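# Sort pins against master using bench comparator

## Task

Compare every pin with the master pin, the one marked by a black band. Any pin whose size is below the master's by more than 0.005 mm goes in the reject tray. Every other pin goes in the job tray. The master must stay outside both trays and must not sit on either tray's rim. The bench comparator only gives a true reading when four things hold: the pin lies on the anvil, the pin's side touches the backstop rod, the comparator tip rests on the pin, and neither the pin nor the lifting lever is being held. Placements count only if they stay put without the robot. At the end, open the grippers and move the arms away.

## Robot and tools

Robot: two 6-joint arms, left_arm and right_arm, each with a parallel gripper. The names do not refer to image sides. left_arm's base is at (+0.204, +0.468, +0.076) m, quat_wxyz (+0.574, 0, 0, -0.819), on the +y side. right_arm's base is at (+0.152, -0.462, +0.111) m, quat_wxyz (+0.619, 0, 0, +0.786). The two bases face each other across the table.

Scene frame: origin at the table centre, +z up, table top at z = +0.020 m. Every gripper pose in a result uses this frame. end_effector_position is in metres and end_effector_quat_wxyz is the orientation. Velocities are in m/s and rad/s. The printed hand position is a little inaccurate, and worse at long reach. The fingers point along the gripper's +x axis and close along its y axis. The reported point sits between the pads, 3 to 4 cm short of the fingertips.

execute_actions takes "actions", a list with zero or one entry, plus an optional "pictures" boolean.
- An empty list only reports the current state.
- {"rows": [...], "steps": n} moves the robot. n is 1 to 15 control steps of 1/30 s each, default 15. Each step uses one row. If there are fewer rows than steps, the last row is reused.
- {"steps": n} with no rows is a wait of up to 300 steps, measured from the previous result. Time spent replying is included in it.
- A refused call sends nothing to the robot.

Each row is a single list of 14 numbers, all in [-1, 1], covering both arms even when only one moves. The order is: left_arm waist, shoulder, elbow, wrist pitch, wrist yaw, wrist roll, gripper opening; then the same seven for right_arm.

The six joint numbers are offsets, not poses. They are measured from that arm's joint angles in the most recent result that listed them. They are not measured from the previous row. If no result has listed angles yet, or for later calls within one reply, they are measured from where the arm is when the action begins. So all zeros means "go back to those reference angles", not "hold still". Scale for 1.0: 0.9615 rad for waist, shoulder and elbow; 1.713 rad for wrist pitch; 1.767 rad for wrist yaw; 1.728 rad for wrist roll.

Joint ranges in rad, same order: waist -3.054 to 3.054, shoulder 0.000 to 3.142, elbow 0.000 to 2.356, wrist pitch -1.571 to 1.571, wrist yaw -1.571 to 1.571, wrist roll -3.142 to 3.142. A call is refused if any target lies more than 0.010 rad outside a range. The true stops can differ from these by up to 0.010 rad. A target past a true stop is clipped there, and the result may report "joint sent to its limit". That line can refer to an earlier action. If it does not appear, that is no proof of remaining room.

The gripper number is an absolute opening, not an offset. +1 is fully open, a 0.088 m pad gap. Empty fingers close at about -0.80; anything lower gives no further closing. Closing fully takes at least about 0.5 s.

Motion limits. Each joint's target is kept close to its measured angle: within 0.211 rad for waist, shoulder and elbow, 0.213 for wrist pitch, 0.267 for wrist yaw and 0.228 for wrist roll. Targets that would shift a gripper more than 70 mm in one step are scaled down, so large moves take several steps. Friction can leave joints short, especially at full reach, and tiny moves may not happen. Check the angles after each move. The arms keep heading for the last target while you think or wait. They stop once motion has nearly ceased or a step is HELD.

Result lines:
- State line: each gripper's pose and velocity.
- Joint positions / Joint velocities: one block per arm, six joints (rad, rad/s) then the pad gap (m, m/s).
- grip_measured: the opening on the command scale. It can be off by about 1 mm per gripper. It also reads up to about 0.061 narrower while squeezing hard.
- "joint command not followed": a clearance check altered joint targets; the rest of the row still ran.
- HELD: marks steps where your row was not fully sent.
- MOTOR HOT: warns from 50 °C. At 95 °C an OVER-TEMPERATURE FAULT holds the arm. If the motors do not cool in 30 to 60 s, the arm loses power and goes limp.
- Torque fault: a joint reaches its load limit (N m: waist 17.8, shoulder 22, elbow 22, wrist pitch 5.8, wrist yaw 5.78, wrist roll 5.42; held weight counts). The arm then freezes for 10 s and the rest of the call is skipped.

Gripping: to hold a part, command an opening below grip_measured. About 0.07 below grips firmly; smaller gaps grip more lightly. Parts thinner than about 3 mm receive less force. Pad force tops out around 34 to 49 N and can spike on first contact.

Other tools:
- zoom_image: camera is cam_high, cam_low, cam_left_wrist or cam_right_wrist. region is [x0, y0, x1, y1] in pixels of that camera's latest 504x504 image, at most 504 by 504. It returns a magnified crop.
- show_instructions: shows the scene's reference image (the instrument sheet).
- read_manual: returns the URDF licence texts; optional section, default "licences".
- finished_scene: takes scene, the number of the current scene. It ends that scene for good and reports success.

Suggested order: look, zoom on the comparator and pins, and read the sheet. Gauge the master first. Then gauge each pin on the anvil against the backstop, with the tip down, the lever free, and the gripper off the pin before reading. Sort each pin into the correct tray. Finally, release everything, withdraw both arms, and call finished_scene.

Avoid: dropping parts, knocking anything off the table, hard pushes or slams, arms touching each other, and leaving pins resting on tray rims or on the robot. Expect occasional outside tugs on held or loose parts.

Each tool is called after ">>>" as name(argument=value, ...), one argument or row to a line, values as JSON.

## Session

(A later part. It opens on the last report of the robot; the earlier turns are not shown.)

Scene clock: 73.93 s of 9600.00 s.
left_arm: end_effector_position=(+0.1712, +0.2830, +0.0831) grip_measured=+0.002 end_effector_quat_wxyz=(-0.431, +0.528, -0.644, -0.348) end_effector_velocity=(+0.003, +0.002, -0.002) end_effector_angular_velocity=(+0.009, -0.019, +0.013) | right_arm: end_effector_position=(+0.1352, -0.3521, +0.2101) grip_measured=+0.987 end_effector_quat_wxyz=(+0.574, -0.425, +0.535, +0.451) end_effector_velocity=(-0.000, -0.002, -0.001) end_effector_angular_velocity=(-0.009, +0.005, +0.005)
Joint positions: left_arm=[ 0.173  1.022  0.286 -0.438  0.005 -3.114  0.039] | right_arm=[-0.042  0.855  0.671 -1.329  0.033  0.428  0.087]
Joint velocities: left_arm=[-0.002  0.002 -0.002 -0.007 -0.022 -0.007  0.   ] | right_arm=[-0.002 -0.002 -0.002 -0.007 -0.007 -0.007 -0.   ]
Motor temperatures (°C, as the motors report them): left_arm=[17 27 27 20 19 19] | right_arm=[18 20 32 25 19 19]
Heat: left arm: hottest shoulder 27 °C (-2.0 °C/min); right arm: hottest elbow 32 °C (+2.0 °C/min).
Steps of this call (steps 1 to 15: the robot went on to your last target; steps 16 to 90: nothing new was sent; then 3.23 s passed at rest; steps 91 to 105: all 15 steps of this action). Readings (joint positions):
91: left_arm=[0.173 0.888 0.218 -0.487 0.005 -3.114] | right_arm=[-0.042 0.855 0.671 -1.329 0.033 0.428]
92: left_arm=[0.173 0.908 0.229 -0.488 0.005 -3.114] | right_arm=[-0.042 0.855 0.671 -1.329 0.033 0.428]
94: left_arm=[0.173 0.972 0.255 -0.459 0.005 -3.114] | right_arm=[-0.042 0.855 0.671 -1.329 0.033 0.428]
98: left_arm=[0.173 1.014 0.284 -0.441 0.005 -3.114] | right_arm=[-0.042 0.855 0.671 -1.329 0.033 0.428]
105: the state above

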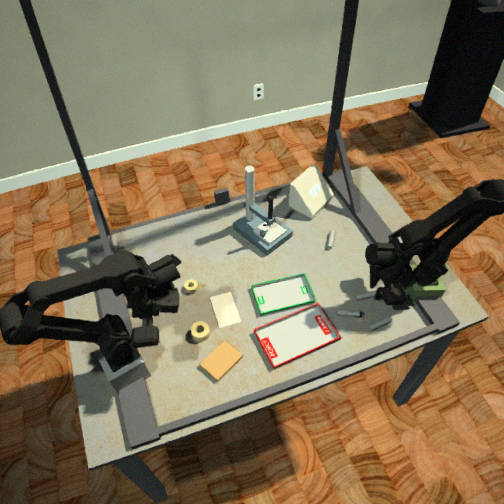

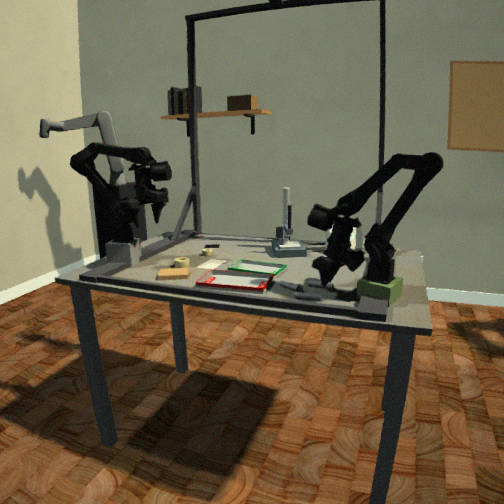

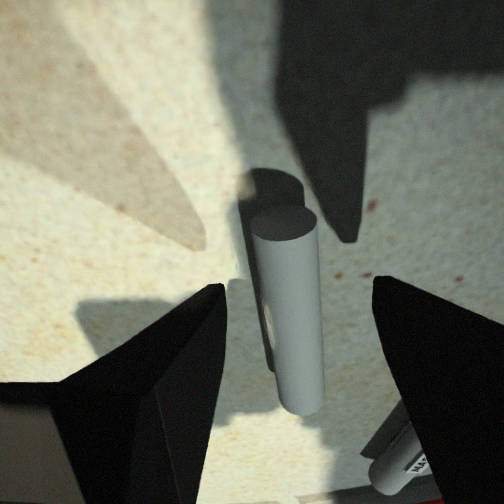

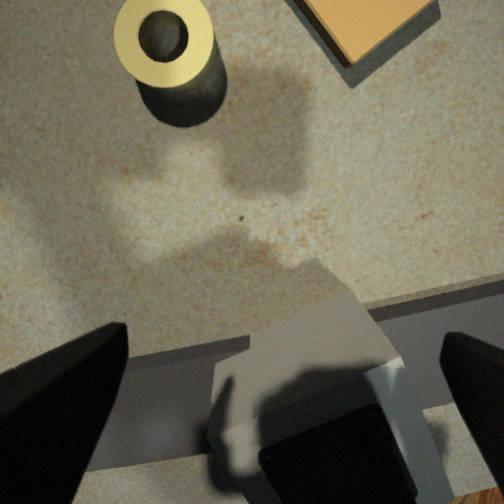

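>>> execute_actions(
  actions=[
    {"rows":[[0,0.07,0.02,0.03,0,0,-0.12,0,0,0,0,0,0,1],[0,0.14,0.03,0.06,0,0,-0.12,0,0,0,0,0,0,1],[0,0.198,0.024,0.082,0,0,-0.12,0,0,0,0,0,0,1]],"steps":15},
  ],
)

Scene clock: 78.23 s of 9600.00 s.
left_arm: end_effector_position=(+0.1690, +0.2703, +0.0673) grip_measured=-0.117 end_effector_quat_wxyz=(-0.442, +0.521, -0.636, -0.358) end_effector_velocity=(-0.001, +0.003, -0.002) end_effector_angular_velocity=(+0.014, +0.007, +0.002) | right_arm: end_effector_position=(+0.1352, -0.3521, +0.2101) grip_measured=+0.987 end_effector_quat_wxyz=(+0.574, -0.425, +0.535, +0.451) end_effector_velocity=(-0.000, -0.005, -0.001) end_effector_angular_velocity=(-0.023, +0.003, -0.004)
Joint positions: left_arm=[ 0.173  1.2    0.304 -0.315  0.005 -3.114  0.033] | right_arm=[-0.042  0.855  0.671 -1.329  0.033  0.428  0.087]
Joint velocities: left_arm=[-0.002  0.002 -0.002 -0.007  0.007 -0.007 -0.   ] | right_arm=[ 0.002 -0.002 -0.002 -0.022 -0.007  0.007 -0.   ]
Motor temperatures (°C, as the motors report them): left_arm=[17 27 27 20 19 19] | right_arm=[18 20 32 25 19 19]
Heat: left arm: hottest shoulder 27 °C (-2.0 °C/min); right arm: hottest elbow 32 °C (+1.0 °C/min).
Steps of this call (steps 1 to 15: the robot went on to your last target; steps 16 to 90: nothing new was sent; then 0.80 s passed at rest; steps 91 to 105: all 15 steps of this action). Readings (joint positions):
91: left_arm=[0.173 1.033 0.286 -0.429 0.005 -3.114] | right_arm=[-0.042 0.855 0.671 -1.329 0.033 0.428]
92: left_arm=[0.173 1.063 0.290 -0.403 0.005 -3.114] | right_arm=[-0.042 0.855 0.671 -1.329 0.033 0.428]
94: left_arm=[0.173 1.144 0.300 -0.341 0.005 -3.114] | right_arm=[-0.042 0.855 0.671 -1.329 0.033 0.428]
98: left_arm=[0.173 1.197 0.303 -0.315 0.005 -3.114] | right_arm=[-0.042 0.855 0.671 -1.329 0.033 0.428]
105: the state above

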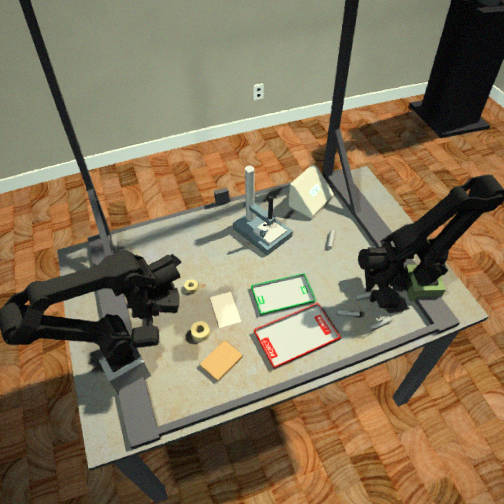

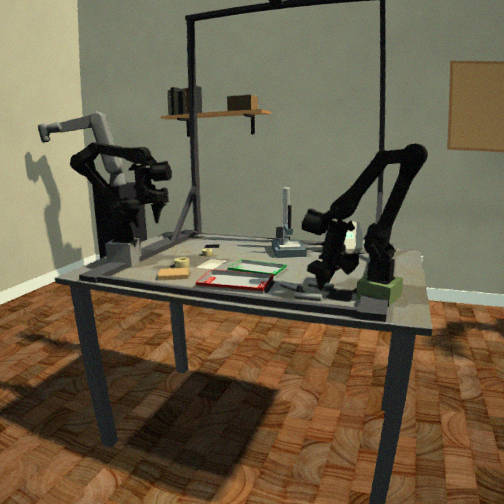

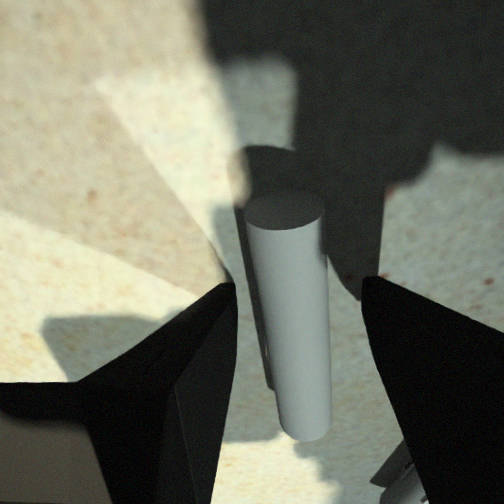

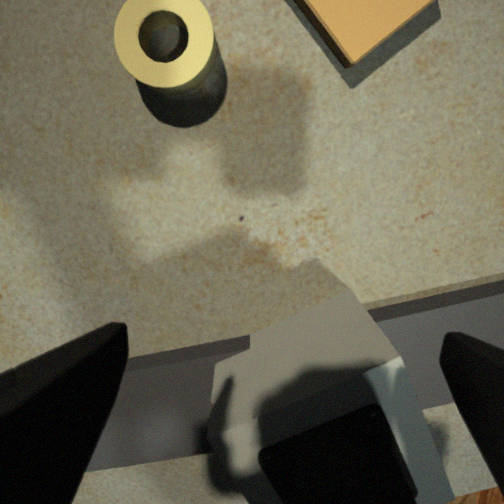

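>>> execute_actions(
  actions=[
    {"rows":[[0,0,0,0,0,0,-0.35,0,0,0,0,0,0,1],[0,0,0,0,0,0,-0.35,0,0,0,0,0,0,1],[0,0,0,0,0,0,-0.35,0,0,0,0,0,0,1],[0,0,0,0,0,0,-0.8,0,0,0,0,0,0,1]],"steps":15},
  ],
)

Scene clock: 81.87 s of 9600.00 s.
left_arm: end_effector_position=(+0.1685, +0.2694, +0.0680) grip_measured=-0.508 end_effector_quat_wxyz=(-0.440, +0.521, -0.638, -0.357) end_effector_velocity=(+0.005, -0.002, +0.000) end_effector_angular_velocity=(-0.014, -0.035, +0.004) | right_arm: end_effector_position=(+0.1352, -0.3521, +0.2101) grip_measured=+0.987 end_effector_quat_wxyz=(+0.574, -0.425, +0.535, +0.451) end_effector_velocity=(-0.003, -0.003, -0.001) end_effector_angular_velocity=(-0.012, +0.019, +0.021)
Joint positions: left_arm=[ 0.173  1.199  0.305 -0.313  0.007 -3.114  0.014] | right_arm=[-0.042  0.855  0.671 -1.329  0.033  0.428  0.087]
Joint velocities: left_arm=[-0.002 -0.002 -0.002  0.007 -0.037  0.007 -0.   ] | right_arm=[-0.002 -0.002 -0.002 -0.007 -0.022 -0.022  0.   ]
Motor temperatures (°C, as the motors report them): left_arm=[17 27 27 21 19 19] | right_arm=[18 20 32 25 19 19]
Heat: left arm: hottest shoulder 27 °C (-2.0 °C/min); right arm: hottest elbow 32 °C (+1.0 °C/min).
Steps of this call (steps 1 to 15: the robot went on to your last target; steps 16 to 90: nothing new was sent; then 0.13 s passed at rest; steps 91 to 105: all 15 steps of this action). Readings (joint positions):
91: left_arm=[0.173 1.200 0.304 -0.314 0.006 -3.114] | right_arm=[-0.042 0.855 0.671 -1.329 0.033 0.428]
92: left_arm=[0.173 1.200 0.304 -0.310 0.006 -3.114] | right_arm=[-0.042 0.855 0.671 -1.329 0.033 0.428]
94: left_arm=[0.173 1.200 0.304 -0.310 0.006 -3.114] | right_arm=[-0.042 0.855 0.671 -1.329 0.033 0.428]
98: left_arm=[0.173 1.199 0.305 -0.312 0.007 -3.114] | right_arm=[-0.042 0.855 0.671 -1.329 0.033 0.428]
105: the state above

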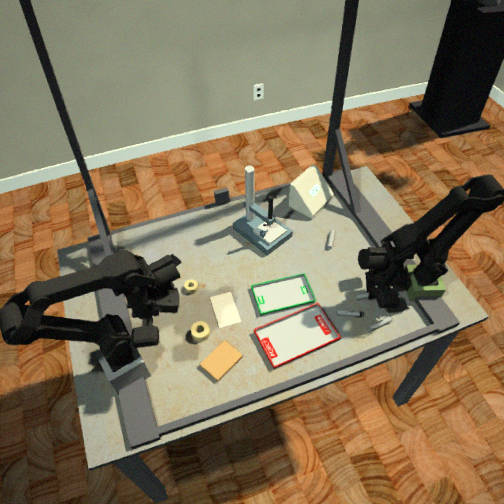

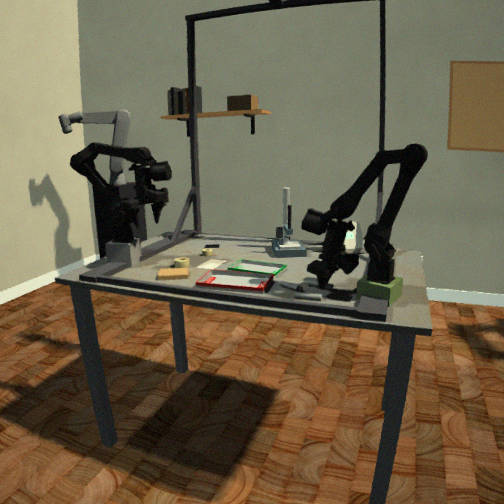

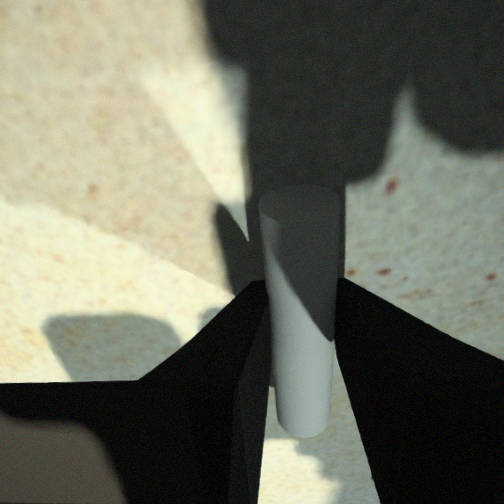

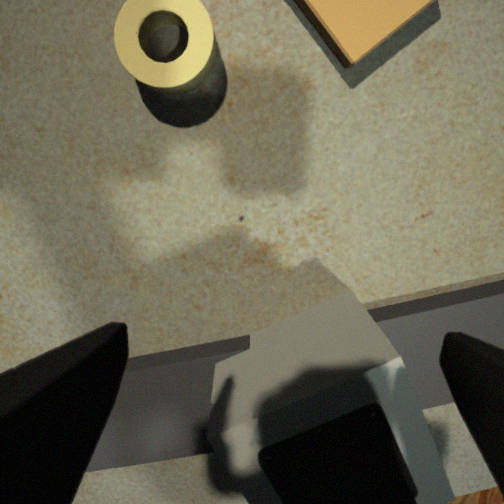

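>>> execute_actions(
  actions=[
    {"rows":[[0,0,0,0,0,0,-0.25,0,0,0,0,0,0,1],[0,0,0,0,0,0,-0.25,0,0,0,0,0,0,1],[0,0,0,0,0,0,-0.25,0,0,0,0,0,0,1],[0,0.02,0,0.008,0,0,-0.25,0,0,0,0,0,0,1],[0,0.04,0,0.016,0,0,-0.25,0,0,0,0,0,0,1],[0,0.04,0,0.016,0,0,-0.25,0,0,0,0,0,0,1],[0,0.04,0,0.016,0,0,-0.25,0,0,0,0,0,0,1],[0,0.04,0,0.016,0,0,-0.4,0,0,0,0,0,0,1],[0,0.04,0,0.016,0,0,-0.4,0,0,0,0,0,0,1],[0,0.04,0,0.016,0,0,-0.8,0,0,0,0,0,0,1]],"steps":15},
  ],
)

Scene clock: 91.53 s of 9600.00 s.
left_arm: end_effector_position=(+0.1680, +0.2664, +0.0669) grip_measured=-0.521 end_effector_quat_wxyz=(-0.441, +0.521, -0.637, -0.358) end_effector_velocity=(+0.002, +0.007, -0.002) end_effector_angular_velocity=(+0.030, -0.015, -0.007) | right_arm: end_effector_position=(+0.1352, -0.3521, +0.2101) grip_measured=+0.987 end_effector_quat_wxyz=(+0.574, -0.425, +0.535, +0.451) end_effector_velocity=(-0.000, -0.002, -0.001) end_effector_angular_velocity=(-0.009, +0.004, +0.020)
Joint positions: left_arm=[ 0.173  1.222  0.312 -0.297  0.007 -3.114  0.013] | right_arm=[-0.042  0.855  0.671 -1.329  0.033  0.428  0.087]
Joint velocities: left_arm=[-0.002 -0.007 -0.002 -0.037 -0.007  0.007 -0.04 ] | right_arm=[-0.002 -0.002 -0.002 -0.007 -0.007 -0.022 -0.   ]
Motor temperatures (°C, as the motors report them): left_arm=[17 26 27 20 19 19] | right_arm=[18 20 32 25 19 19]
Heat: left arm: hottest elbow 27 °C (-1.0 °C/min); right arm: hottest elbow 32 °C (+1.0 °C/min).
Steps of this call (steps 1 to 15: the robot went on to your last target; steps 16 to 90: nothing new was sent; then 6.17 s passed at rest; steps 91 to 105: all 15 steps of this action). Readings (joint positions):
91: left_arm=[0.173 1.199 0.305 -0.313 0.007 -3.114] | right_arm=[-0.042 0.855 0.671 -1.329 0.033 0.428]
92: left_arm=[0.173 1.199 0.305 -0.313 0.007 -3.114] | right_arm=[-0.042 0.855 0.671 -1.329 0.033 0.428]
94: left_arm=[0.173 1.201 0.305 -0.312 0.007 -3.114] | right_arm=[-0.042 0.855 0.671 -1.329 0.033 0.428]
98: left_arm=[0.173 1.216 0.310 -0.308 0.007 -3.114] | right_arm=[-0.042 0.855 0.671 -1.329 0.033 0.428]
105: the state above

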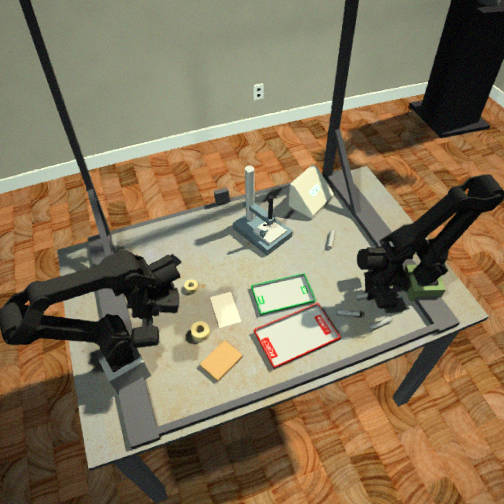

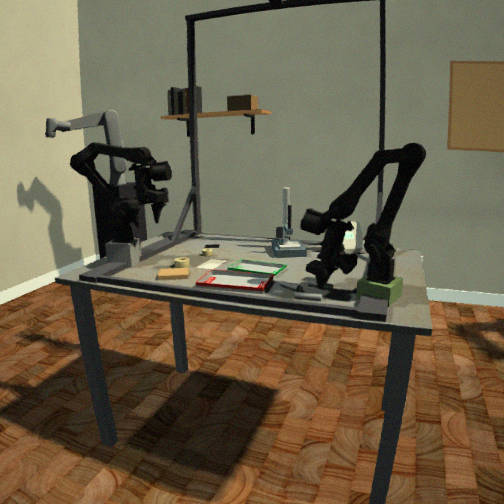

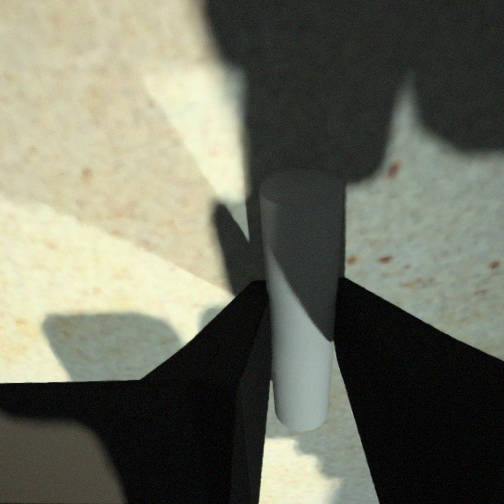

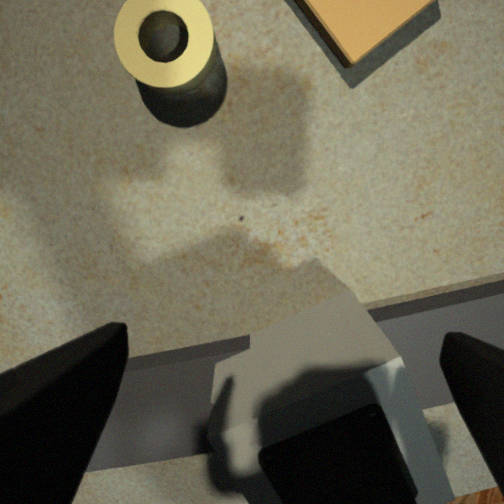

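>>> execute_actions(
  actions=[
    {"rows":[[0,0,0,0,0,0,-0.25,0,0,0,0,0,0,1],[0,0,0,0,0,0,-0.25,0,0,0,0,0,0,1],[0,0,0,0,0,0,-0.25,0,0,0,0,0,0,1],[0,-0.04,-0.02,-0.008,0,0,-0.25,0,0,0,0,0,0,1],[0,-0.075,-0.042,-0.015,0,0,-0.25,0,0,0,0,0,0,1],[0,-0.098,-0.062,-0.02,0,0,-0.25,0,0,0,0,0,0,1]],"steps":15},
  ],
  pictures=false,
)

>>> execute_actions(
  actions=[
    {"rows":[[0,0,0,0,0,0,-0.4,0,0,0,0,0,0,1],[0,0,0,0,0,0,-0.4,0,0,0,0,0,0,1],[0,0,0,0,0,0,-0.4,0,0,0,0,0,0,1],[0,0,0,0,0,0,-0.8,0,0,0,0,0,0,1]],"steps":15},
  ],
)

Scene clock: 105.37 s of 9600.00 s.
left_arm: end_effector_position=(+0.1700, +0.2780, +0.0681) grip_measured=-0.254 end_effector_quat_wxyz=(-0.435, +0.524, -0.641, -0.353) end_effector_velocity=(+0.004, +0.006, -0.001) end_effector_angular_velocity=(+0.018, -0.027, -0.001) | right_arm: end_effector_position=(+0.1352, -0.3521, +0.2101) grip_measured=+0.987 end_effector_quat_wxyz=(+0.574, -0.425, +0.535, +0.451) end_effector_velocity=(+0.001, +0.001, -0.000) end_effector_angular_velocity=(+0.009, -0.005, -0.010)
Joint positions: left_arm=[ 0.173  1.131  0.266 -0.325  0.007 -3.114  0.027] | right_arm=[-0.042  0.855  0.671 -1.329  0.033  0.428  0.087]
Joint velocities: left_arm=[-0.002 -0.017 -0.002 -0.037 -0.022  0.007  0.001] | right_arm=[-0.002 -0.002 -0.002  0.007  0.007  0.007  0.   ]
Motor temperatures (°C, as the motors report them): left_arm=[17 26 27 21 19 19] | right_arm=[18 20 32 25 19 19]
Heat: left arm: hottest elbow 27 °C (-1.0 °C/min); right arm: hottest elbow 32 °C (+0.0 °C/min).
Steps of this call (steps 1 to 15: the robot went on to your last target; steps 16 to 90: nothing new was sent; then 10.33 s passed at rest; steps 91 to 105: all 15 steps of this action). Readings (joint positions):
91: left_arm=[0.173 1.221 0.313 -0.297 0.007 -3.114] | right_arm=[-0.042 0.855 0.671 -1.329 0.033 0.428]
92: left_arm=[0.173 1.220 0.313 -0.296 0.007 -3.114] | right_arm=[-0.042 0.855 0.671 -1.329 0.033 0.428]
94: left_arm=[0.173 1.215 0.313 -0.295 0.007 -3.114] | right_arm=[-0.042 0.855 0.671 -1.329 0.033 0.428]
98: left_arm=[0.173 1.148 0.275 -0.320 0.007 -3.114] | right_arm=[-0.042 0.855 0.671 -1.329 0.033 0.428]
105: the state above

Scene clock: 105.87 s of 9600.00 s.
left_arm: end_effector_position=(+0.1700, +0.2777, +0.0685) grip_measured=-0.506 end_effector_quat_wxyz=(-0.435, +0.525, -0.641, -0.353) end_effector_velocity=(+0.001, -0.001, +0.000) end_effector_angular_velocity=(-0.009, -0.008, -0.002) | right_arm: end_effector_position=(+0.1352, -0.3521, +0.2101) grip_measured=+0.987 end_effector_quat_wxyz=(+0.574, -0.425, +0.535, +0.451) end_effector_velocity=(-0.003, -0.003, -0.001) end_effector_angular_velocity=(-0.012, +0.019, +0.026)
Joint positions: left_arm=[ 0.173  1.129  0.267 -0.326  0.007 -3.114  0.014] | right_arm=[-0.042  0.855  0.671 -1.329  0.033  0.428  0.087]
Joint velocities: left_arm=[ 0.002 -0.002 -0.002  0.007 -0.007  0.007 -0.   ] | right_arm=[ 0.002 -0.002 -0.002 -0.007 -0.022 -0.022  0.   ]
Motor temperatures (°C, as the motors report them): left_arm=[17 26 27 21 19 19] | right_arm=[18 20 32 25 19 19]
Heat: left arm: hottest elbow 27 °C (-1.0 °C/min); right arm: hottest elbow 32 °C (+0.0 °C/min).
Steps of this call (steps 1 to 15: all 15 steps of this action). Readings (joint positions):
1: left_arm=[0.173 1.131 0.266 -0.325 0.007 -3.114] | right_arm=[-0.042 0.855 0.671 -1.329 0.033 0.428]
2: left_arm=[0.173 1.131 0.266 -0.325 0.007 -3.114] | right_arm=[-0.042 0.855 0.671 -1.329 0.033 0.428]
4: left_arm=[0.173 1.131 0.266 -0.325 0.007 -3.114] | right_arm=[-0.042 0.855 0.671 -1.329 0.033 0.428]
8: left_arm=[0.173 1.129 0.267 -0.325 0.007 -3.114] | right_arm=[-0.042 0.855 0.671 -1.329 0.033 0.428]
15: the state above

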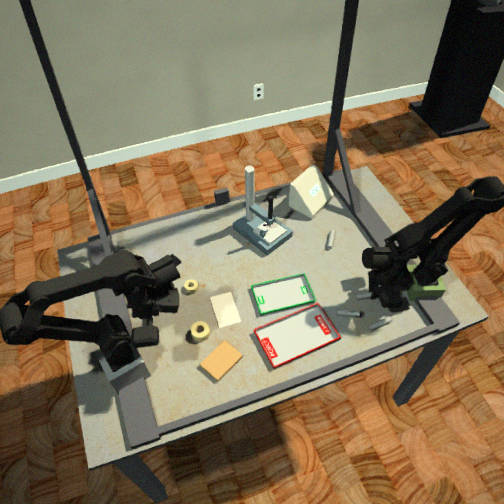

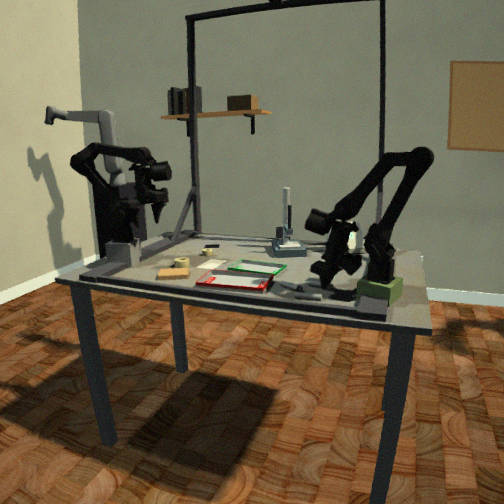

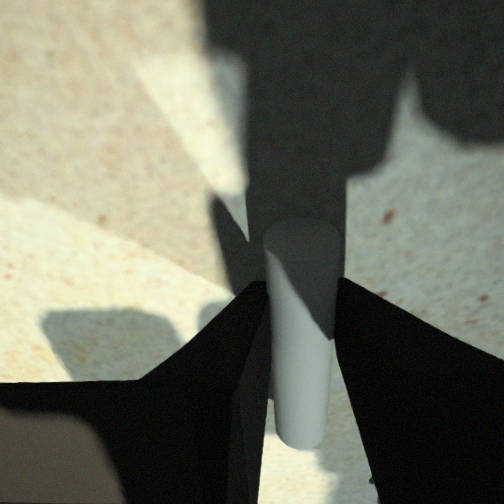

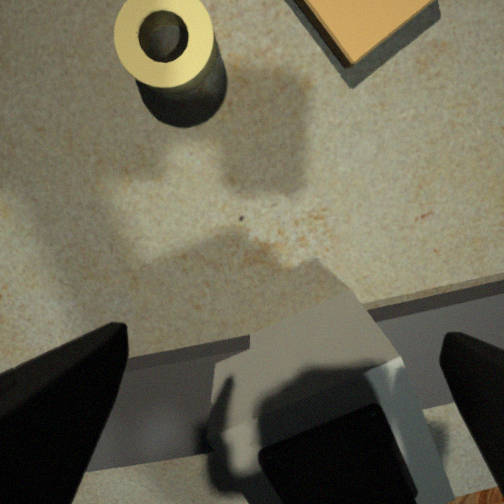

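>>> execute_actions(
  actions=[
    {"rows":[[0,-0.05,0.05,-0.05,0,0,-0.8,0,0,0,0,0,0,1],[0,-0.1,0.12,-0.12,0,0,-0.8,0,0,0,0,0,0,1],[0,-0.135,0.19,-0.19,0,0,-0.8,0,0,0,0,0,0,1],[0,-0.135,0.19,-0.19,0,0,-0.8,0,0,0,0,0,0,1],[0,-0.135,0.19,-0.19,0,0,-0.8,0,0,0,0,0,0,1],[-0.72,0.8,1,-0.166,0.009,0.113,-0.8,0,0,0,0,0,0,1]],"steps":15},
  ],
  pictures=false,
)

>>> execute_actions(
  actions=[
    {"steps":30},
  ],
)

Scene clock: 114.57 s of 9600.00 s.
left_arm: end_effector_position=(-0.0124, +0.2227, +0.1408) grip_measured=-0.506 end_effector_quat_wxyz=(-0.558, +0.275, -0.766, -0.164) end_effector_velocity=(-0.629, +0.009, -0.004) end_effector_angular_velocity=(+0.004, -0.035, -1.514) | right_arm: end_effector_position=(+0.1352, -0.3521, +0.2101) grip_measured=+0.987 end_effector_quat_wxyz=(+0.574, -0.425, +0.535, +0.451) end_effector_velocity=(+0.001, +0.001, -0.000) end_effector_angular_velocity=(+0.008, -0.006, +0.004)
Joint positions: left_arm=[-0.37   1.582  0.95  -0.605  0.013 -2.93   0.014] | right_arm=[-0.042  0.855  0.671 -1.329  0.033  0.428  0.087]
Joint velocities: left_arm=[-1.468  1.57   1.58  -0.037 -0.007  0.051 -0.   ] | right_arm=[-0.002 -0.002 -0.002  0.007  0.007 -0.007 -0.   ]
Motor temperatures (°C, as the motors report them): left_arm=[17 26 27 21 19 19] | right_arm=[18 20 33 25 19 19]
Heat: left arm: hottest elbow 27 °C (+0.0 °C/min); right arm: hottest elbow 33 °C (+1.0 °C/min).
From where the robot then was, a joint's target lay farther than a number of 1.0 reaches, so one or more steps of this call were cut to that.
Steps of this call (steps 1 to 15: the robot went on to your last target; steps 16 to 90: nothing new was sent; then 5.20 s passed at rest; steps 91 to 105: all 15 steps of this action). Readings (joint positions):
91: left_arm=[0.173 1.122 0.275 -0.345 0.007 -3.114] | right_arm=[-0.042 0.855 0.671 -1.329 0.033 0.428]
92: left_arm=[0.173 1.104 0.295 -0.407 0.007 -3.114] | right_arm=[-0.042 0.855 0.671 -1.329 0.033 0.428]
94: left_arm=[0.173 1.055 0.355 -0.538 0.007 -3.114] | right_arm=[-0.042 0.855 0.671 -1.329 0.033 0.428]
98: left_arm=[0.013 1.188 0.553 -0.599 0.009 -2.988] | right_arm=[-0.042 0.855 0.671 -1.329 0.033 0.428]
105: the state above

Scene clock: 115.57 s of 9600.00 s.
left_arm: end_effector_position=(-0.0968, +0.2163, +0.1131) grip_measured=-0.506 end_effector_quat_wxyz=(-0.588, +0.204, -0.772, -0.131) end_effector_velocity=(+0.000, +0.003, -0.000) end_effector_angular_velocity=(+0.012, +0.000, +0.003) | right_arm: end_effector_position=(+0.1352, -0.3521, +0.2101) grip_measured=+0.987 end_effector_quat_wxyz=(+0.574, -0.425, +0.535, +0.451) end_effector_velocity=(-0.002, -0.006, -0.001) end_effector_angular_velocity=(-0.026, +0.018, -0.008)
Joint positions: left_arm=[-0.518  1.894  1.217 -0.613  0.023 -2.923  0.014] | right_arm=[-0.042  0.855  0.671 -1.329  0.033  0.428  0.087]
Joint velocities: left_arm=[-0.002 -0.002 -0.002 -0.007  0.007 -0.007 -0.   ] | right_arm=[-0.002 -0.002 -0.002 -0.022 -0.022  0.007 -0.   ]
Motor temperatures (°C, as the motors report them): left_arm=[17 26 27 21 19 19] | right_arm=[18 20 33 25 19 19]
Heat: left arm: hottest elbow 27 °C (+0.0 °C/min); right arm: hottest elbow 33 °C (+1.0 °C/min).
Steps of this call (steps 1 to 30: the robot went on to your last target). Readings (joint positions):
1: left_arm=[-0.416 1.638 1.006 -0.607 0.016 -2.928] | right_arm=[-0.042 0.855 0.671 -1.329 0.033 0.428]
2: left_arm=[-0.453 1.698 1.066 -0.610 0.020 -2.927] | right_arm=[-0.042 0.855 0.671 -1.329 0.033 0.428]
4: left_arm=[-0.500 1.805 1.166 -0.597 0.023 -2.925] | right_arm=[-0.042 0.855 0.671 -1.329 0.033 0.428]
8: left_arm=[-0.518 1.884 1.206 -0.612 0.023 -2.924] | right_arm=[-0.042 0.855 0.671 -1.329 0.033 0.428]
30: the state above
All arms were judged still, so your last target was given up. Only a new action makes them travel on or press farther. Fingers that are still opening or closing keep moving.

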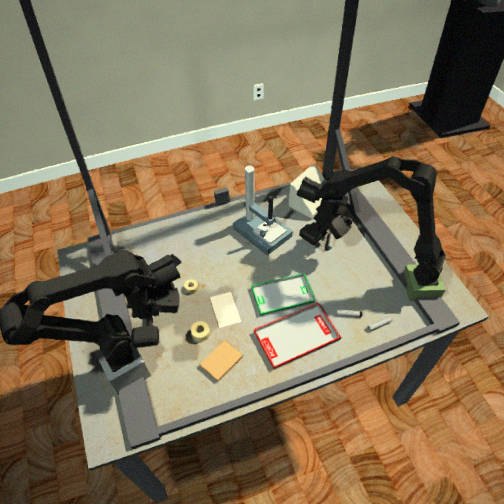

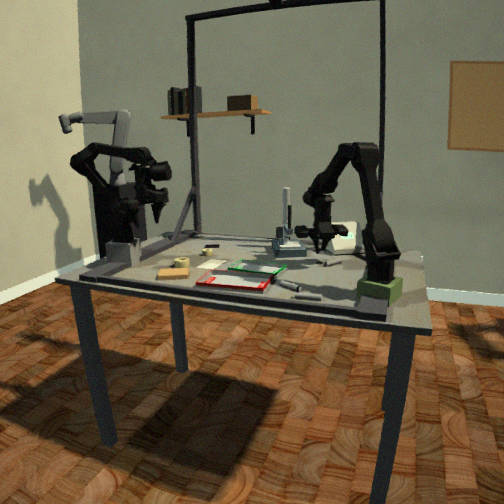

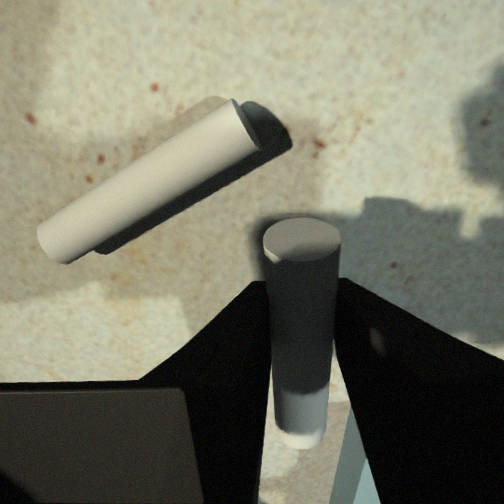

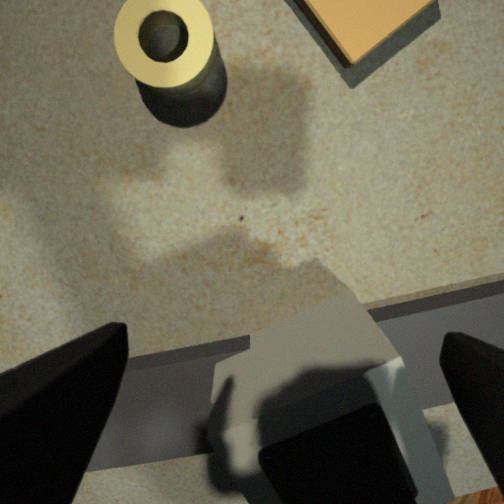

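>>> execute_actions(
  actions=[
    {"rows":[[0,-0.02,0.08,-0.02,0,0,-0.8,0,0,0,0,0,0,1],[0,-0.02,0.12,-0.02,0,0,-0.8,0,0,0,0,0,0,1],[0,0.08,0.28,-0.03,0,0,-0.8,0,0,0,0,0,0,1],[0,0.18,0.44,-0.05,0,0,-0.8,0,0,0,0,0,0,1],[0,0.32,0.6,-0.075,0,0.003,-0.8,0,0,0,0,0,0,1]],"steps":15},
  ],
  pictures=false,
)

>>> execute_actions(
  actions=[
    {"steps":15},
  ],
)

Scene clock: 120.53 s of 9600.00 s.
left_arm: end_effector_position=(-0.1860, +0.1404, +0.1450) grip_measured=-0.506 end_effector_quat_wxyz=(-0.541, +0.222, -0.804, -0.109) end_effector_velocity=(-0.050, -0.043, +0.093) end_effector_angular_velocity=(-0.179, +0.204, +0.007) | right_arm: end_effector_position=(+0.1352, -0.3521, +0.2101) grip_measured=+0.987 end_effector_quat_wxyz=(+0.574, -0.425, +0.535, +0.451) end_effector_velocity=(-0.000, -0.002, -0.001) end_effector_angular_velocity=(-0.008, +0.006, -0.009)
Joint positions: left_arm=[-0.518  2.202  1.775 -0.738  0.023 -2.923  0.014] | right_arm=[-0.042  0.855  0.671 -1.329  0.033  0.428  0.087]
Joint velocities: left_arm=[-0.002 -0.007  0.271 -0.007 -0.007 -0.007  0.   ] | right_arm=[-0.002 -0.002 -0.002 -0.007 -0.007  0.007  0.   ]
Motor temperatures (°C, as the motors report them): left_arm=[17 27 27 21 19 19] | right_arm=[18 20 33 25 19 19]
Heat: left arm: hottest shoulder 27 °C (+0.0 °C/min); right arm: hottest elbow 33 °C (+1.0 °C/min).
Steps of this call (steps 1 to 90: nothing new was sent; then 1.47 s passed at rest; steps 91 to 105: all 15 steps of this action). Readings (joint positions):
91: left_arm=[-0.518 1.894 1.228 -0.625 0.023 -2.923] | right_arm=[-0.042 0.855 0.671 -1.329 0.033 0.428]
92: left_arm=[-0.518 1.894 1.246 -0.638 0.023 -2.923] | right_arm=[-0.042 0.855 0.671 -1.329 0.033 0.428]
94: left_arm=[-0.518 1.942 1.341 -0.674 0.023 -2.923] | right_arm=[-0.042 0.855 0.671 -1.329 0.033 0.428]
98: left_arm=[-0.518 2.133 1.624 -0.716 0.023 -2.923] | right_arm=[-0.042 0.855 0.671 -1.329 0.033 0.428]
105: the state above

Scene clock: 121.03 s of 9600.00 s.
left_arm: end_effector_position=(-0.1872, +0.1394, +0.1480) grip_measured=-0.506 end_effector_quat_wxyz=(-0.539, +0.222, -0.805, -0.108) end_effector_velocity=(+0.002, +0.002, -0.002) end_effector_angular_velocity=(+0.005, -0.012, +0.007) | right_arm: end_effector_position=(+0.1352, -0.3521, +0.2101) grip_measured=+0.987 end_effector_quat_wxyz=(+0.574, -0.425, +0.535, +0.451) end_effector_velocity=(+0.002, -0.005, -0.001) end_effector_angular_velocity=(-0.020, -0.012, +0.009)
Joint positions: left_arm=[-0.518  2.202  1.785 -0.742  0.023 -2.923  0.014] | right_arm=[-0.042  0.855  0.671 -1.329  0.033  0.428  0.087]
Joint velocities: left_arm=[-0.002 -0.002 -0.007 -0.007 -0.007 -0.007 -0.   ] | right_arm=[ 0.002 -0.002 -0.002 -0.022  0.007 -0.007 -0.   ]
Motor temperatures (°C, as the motors report them): left_arm=[17 27 27 21 19 19] | right_arm=[18 20 33 25 19 19]
Heat: left arm: hottest shoulder 27 °C (+0.0 °C/min); right arm: hottest elbow 33 °C (+1.0 °C/min).
Steps of this call (steps 1 to 15: the robot went on to your last target). Readings (joint positions):
1: left_arm=[-0.518 2.202 1.782 -0.738 0.023 -2.923] | right_arm=[-0.042 0.855 0.671 -1.329 0.033 0.428]
2: left_arm=[-0.518 2.202 1.785 -0.738 0.023 -2.923] | right_arm=[-0.042 0.855 0.671 -1.329 0.033 0.428]
4: left_arm=[-0.518 2.202 1.785 -0.740 0.023 -2.923] | right_arm=[-0.042 0.855 0.671 -1.329 0.033 0.428]
8: left_arm=[-0.518 2.202 1.785 -0.742 0.023 -2.923] | right_arm=[-0.042 0.855 0.671 -1.329 0.033 0.428]
15: the state above
All arms were judged still, so your last target was given up. Only a new action makes them travel on or press farther. Fingers that are still opening or closing keep moving.

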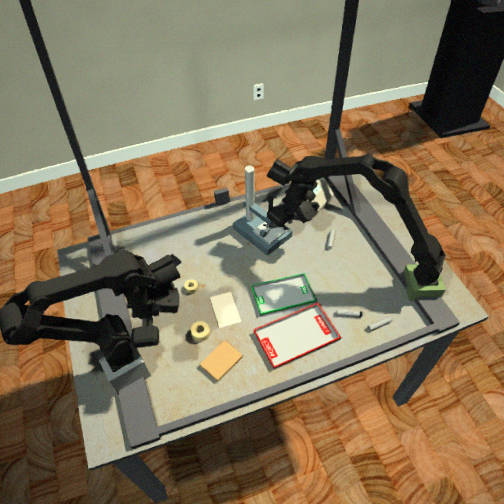

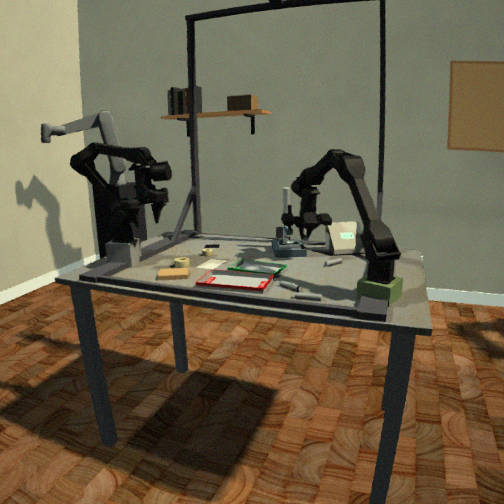

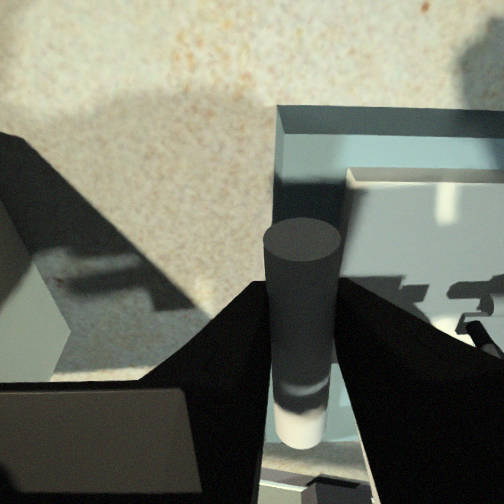

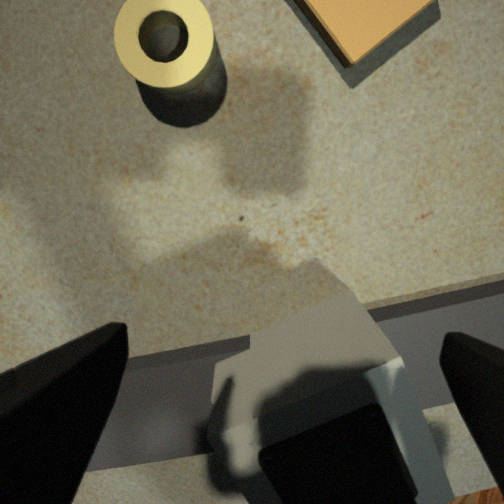

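>>> execute_actions(
  actions=[
    {"rows":[[0,0.03,0.03,-0.005,0,0,-0.8,0,0,0,0,0,0,1],[0,0.06,0.06,-0.012,0,0,-0.8,0,0,0,0,0,0,1],[0,0.078,0.068,-0.015,0,0,-0.8,0,0,0,0,0,0,1]],"steps":15},
  ],
)

Scene clock: 125.63 s of 9600.00 s.
left_arm: end_effector_position=(-0.1869, +0.1347, +0.1268) grip_measured=-0.506 end_effector_quat_wxyz=(-0.558, +0.221, -0.791, -0.120) end_effector_velocity=(+0.002, +0.005, -0.004) end_effector_angular_velocity=(+0.021, -0.017, -0.012) | right_arm: end_effector_position=(+0.1352, -0.3521, +0.2101) grip_measured=+0.987 end_effector_quat_wxyz=(+0.574, -0.425, +0.535, +0.451) end_effector_velocity=(+0.001, +0.001, -0.000) end_effector_angular_velocity=(+0.008, -0.007, +0.019)
Joint positions: left_arm=[-0.512  2.271  1.831 -0.771  0.019 -2.928  0.014] | right_arm=[-0.042  0.855  0.671 -1.329  0.033  0.428  0.087]
Joint velocities: left_arm=[-0.002  0.002 -0.002 -0.022  0.007  0.007 -0.   ] | right_arm=[-0.002 -0.002 -0.002  0.007  0.007 -0.022 -0.   ]
Motor temperatures (°C, as the motors report them): left_arm=[17 29 28 21 19 19] | right_arm=[18 20 33 25 19 19]
Heat: left arm: hottest shoulder 29 °C (+2.0 °C/min); right arm: hottest elbow 33 °C (+1.0 °C/min).
Steps of this call (steps 1 to 90: nothing new was sent; then 1.10 s passed at rest; steps 91 to 105: all 15 steps of this action). Readings (joint positions):
91: left_arm=[-0.518 2.205 1.787 -0.744 0.023 -2.923] | right_arm=[-0.042 0.855 0.671 -1.329 0.033 0.428]
92: left_arm=[-0.518 2.214 1.798 -0.752 0.023 -2.923] | right_arm=[-0.042 0.855 0.671 -1.329 0.033 0.428]
94: left_arm=[-0.517 2.234 1.820 -0.769 0.020 -2.928] | right_arm=[-0.042 0.855 0.671 -1.329 0.033 0.428]
98: left_arm=[-0.512 2.261 1.830 -0.771 0.019 -2.928] | right_arm=[-0.042 0.855 0.671 -1.329 0.033 0.428]
105: the state above

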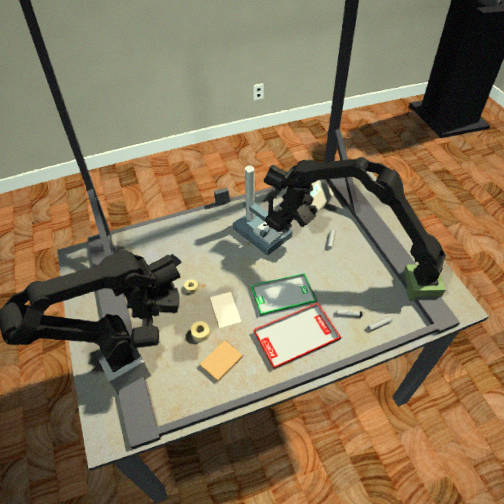

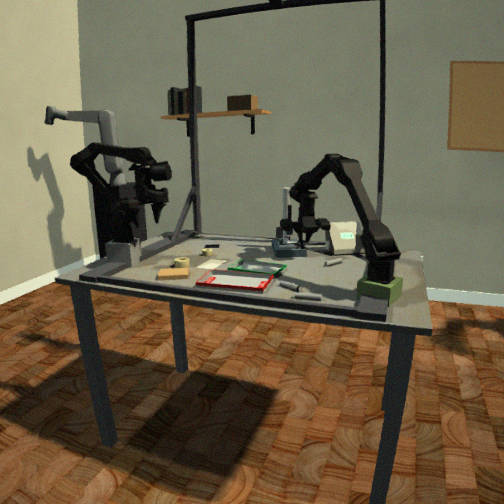

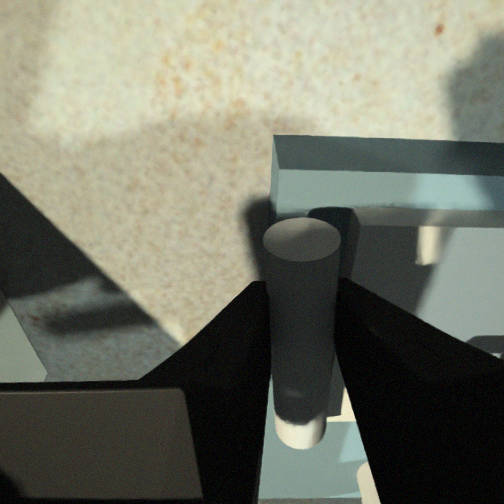

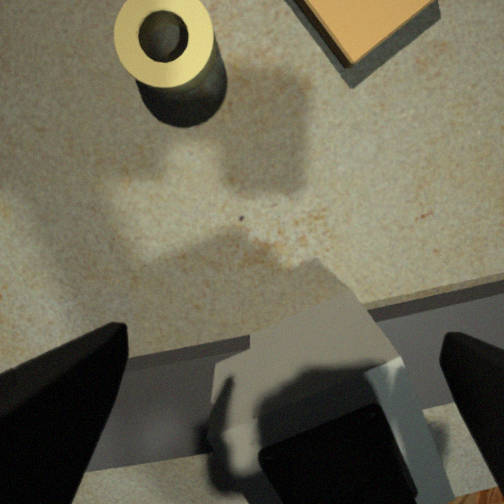

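>>> execute_actions(
  actions=[
    {"rows":[[0,-0.02,0,0,0,0,-0.8,0,0,0,0,0,0,1],[0,-0.025,0,0,0,0,-0.8,0,0,0,0,0,0,1],[0.02,-0.025,0,0,0,0.004,-0.8,0,0,0,0,0,0,1],[0.04,-0.025,0,0,0,0.01,-0.8,0,0,0,0,0,0,1],[0.06,-0.025,0,0,0,0.015,-0.8,0,0,0,0,0,0,1],[0.075,-0.025,0,0,0,0.02,-0.8,0,0,0,0,0,0,1]],"steps":15},
  ],
)

Scene clock: 132.60 s of 9600.00 s.
left_arm: end_effector_position=(-0.1602, +0.1059, +0.1303) grip_measured=-0.506 end_effector_quat_wxyz=(-0.554, +0.243, -0.785, -0.129) end_effector_velocity=(-0.006, +0.009, -0.000) end_effector_angular_velocity=(+0.002, -0.008, -0.013) | right_arm: end_effector_position=(+0.1352, -0.3521, +0.2101) grip_measured=+0.987 end_effector_quat_wxyz=(+0.574, -0.425, +0.535, +0.451) end_effector_velocity=(-0.001, -0.000, -0.002) end_effector_angular_velocity=(+0.001, +0.007, +0.010)
Joint positions: left_arm=[-0.435  2.264  1.831 -0.773  0.022 -2.899  0.014] | right_arm=[-0.042  0.855  0.671 -1.329  0.033  0.428  0.087]
Joint velocities: left_arm=[-0.022 -0.002 -0.002 -0.007 -0.007 -0.007  0.   ] | right_arm=[ 0.002 -0.002 -0.007  0.007 -0.007 -0.007 -0.   ]
Motor temperatures (°C, as the motors report them): left_arm=[17 31 29 21 19 19] | right_arm=[18 20 33 25 19 19]
Heat: left arm: hottest shoulder 31 °C (+4.0 °C/min); right arm: hottest elbow 33 °C (+1.0 °C/min).
Steps of this call (steps 1 to 15: the robot went on to your last target; steps 16 to 90: nothing new was sent; then 3.47 s passed at rest; steps 91 to 105: all 15 steps of this action). Readings (joint positions):
91: left_arm=[-0.512 2.271 1.831 -0.771 0.019 -2.928] | right_arm=[-0.042 0.855 0.671 -1.329 0.033 0.428]
92: left_arm=[-0.512 2.271 1.831 -0.771 0.019 -2.928] | right_arm=[-0.042 0.855 0.671 -1.329 0.033 0.428]
94: left_arm=[-0.508 2.271 1.831 -0.771 0.019 -2.926] | right_arm=[-0.042 0.855 0.671 -1.329 0.033 0.428]
98: left_arm=[-0.468 2.264 1.831 -0.776 0.027 -2.905] | right_arm=[-0.042 0.855 0.671 -1.329 0.033 0.428]
105: the state above

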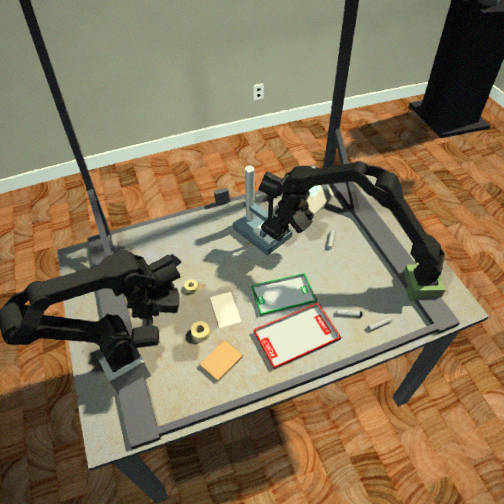

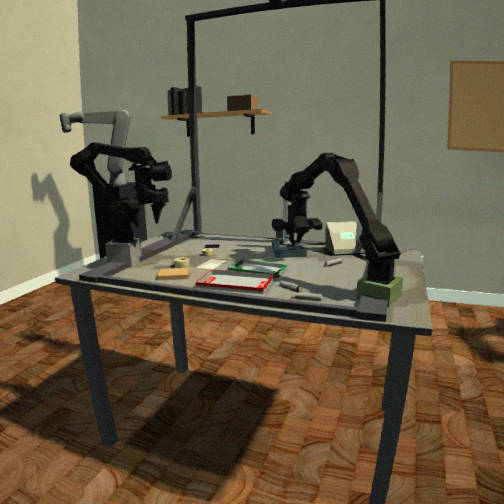

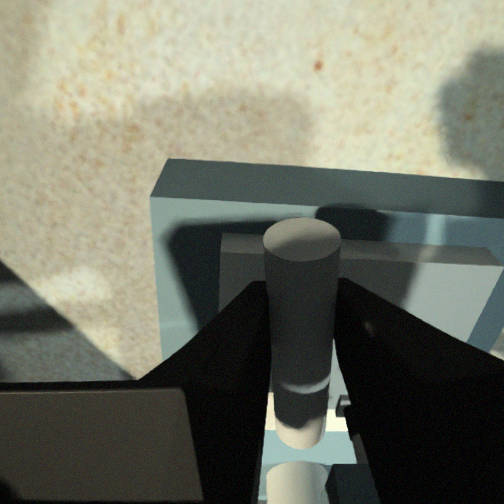

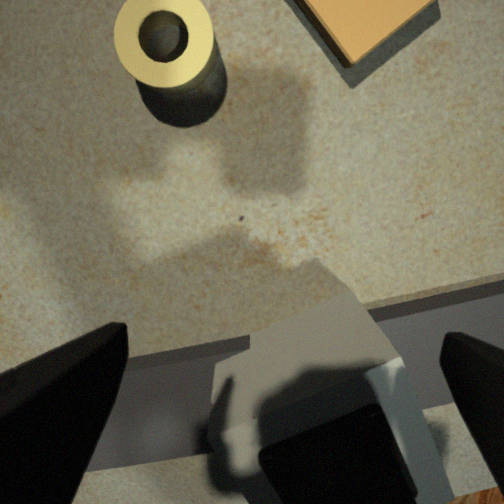

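>>> execute_actions(
  actions=[
    {"rows":[[-0.008,0,0,0,0,0.03,-0.8,0,0,0,0,0,0,1],[-0.008,0.006,0,0,0,0.045,-0.8,0,0,0,0,0,0,1],[0,0.01,0,0,0,0.05,-0.8,0,0,0,0,0,0,1],[0.01,0.01,0,0,0,0.055,-0.8,0,0,0,0,0,0,1],[0.02,0.01,0,0,0,0.06,-0.8,0,0,0,0,0,0,1],[0.03,0.01,0,0,0,0.065,-0.8,0,0,0,0,0,0,1],[0.04,0.01,0,0,0,0.065,-0.8,0,0,0,0,0,0,1]],"steps":15},
  ],
)

Scene clock: 142.10 s of 9600.00 s.
left_arm: end_effector_position=(-0.1469, +0.0933, +0.1287) grip_measured=-0.506 end_effector_quat_wxyz=(-0.566, +0.226, -0.787, -0.098) end_effector_velocity=(+0.003, +0.000, -0.000) end_effector_angular_velocity=(-0.010, -0.022, -0.002) | right_arm: end_effector_position=(+0.1352, -0.3521, +0.2101) grip_measured=+0.987 end_effector_quat_wxyz=(+0.574, -0.425, +0.535, +0.451) end_effector_velocity=(+0.001, -0.005, -0.001) end_effector_angular_velocity=(-0.023, +0.002, +0.000)
Joint positions: left_arm=[-0.399  2.267  1.831 -0.773  0.022 -2.792  0.014] | right_arm=[-0.042  0.855  0.671 -1.329  0.033  0.428  0.087]
Joint velocities: left_arm=[-0.002 -0.002 -0.002 -0.007 -0.022  0.007 -0.   ] | right_arm=[-0.007 -0.002 -0.002 -0.022 -0.007 -0.007 -0.   ]
Motor temperatures (°C, as the motors report them): left_arm=[17 34 29 20 19 19] | right_arm=[18 19 33 25 19 19]
Heat: left arm: hottest shoulder 34 °C (+7.1 °C/min); right arm: hottest elbow 33 °C (+1.0 °C/min).
Steps of this call (steps 1 to 15: the robot went on to your last target; steps 16 to 90: nothing new was sent; then 6.00 s passed at rest; steps 91 to 105: all 15 steps of this action). Readings (joint positions):
91: left_arm=[-0.438 2.264 1.831 -0.773 0.022 -2.886] | right_arm=[-0.042 0.855 0.671 -1.329 0.033 0.428]
92: left_arm=[-0.438 2.264 1.831 -0.773 0.022 -2.867] | right_arm=[-0.042 0.855 0.671 -1.329 0.033 0.428]
94: left_arm=[-0.437 2.264 1.831 -0.773 0.022 -2.838] | right_arm=[-0.042 0.855 0.671 -1.329 0.033 0.428]
98: left_arm=[-0.419 2.264 1.831 -0.773 0.022 -2.802] | right_arm=[-0.042 0.855 0.671 -1.329 0.033 0.428]
105: the state above

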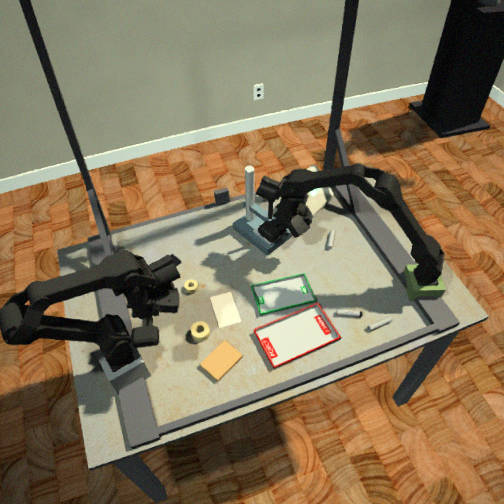

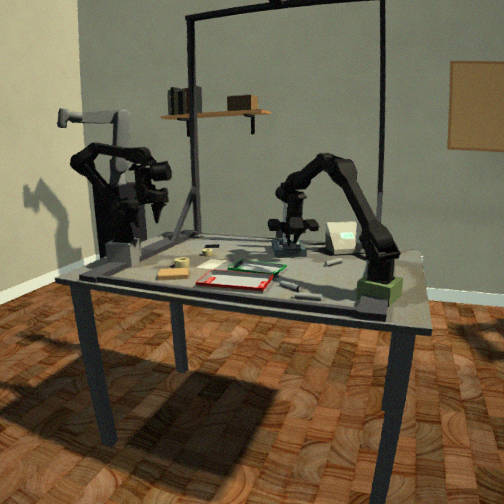

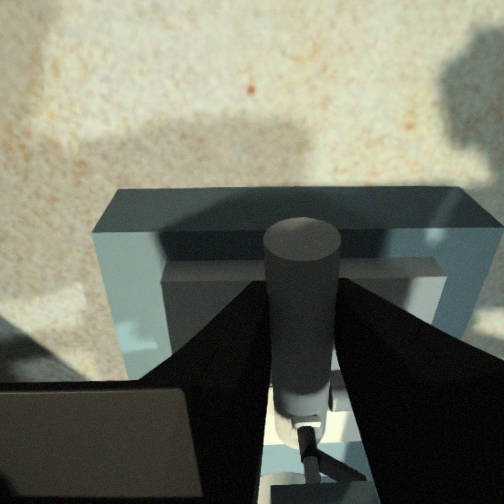

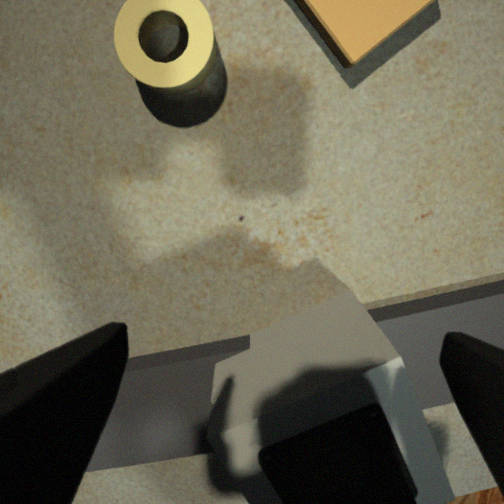

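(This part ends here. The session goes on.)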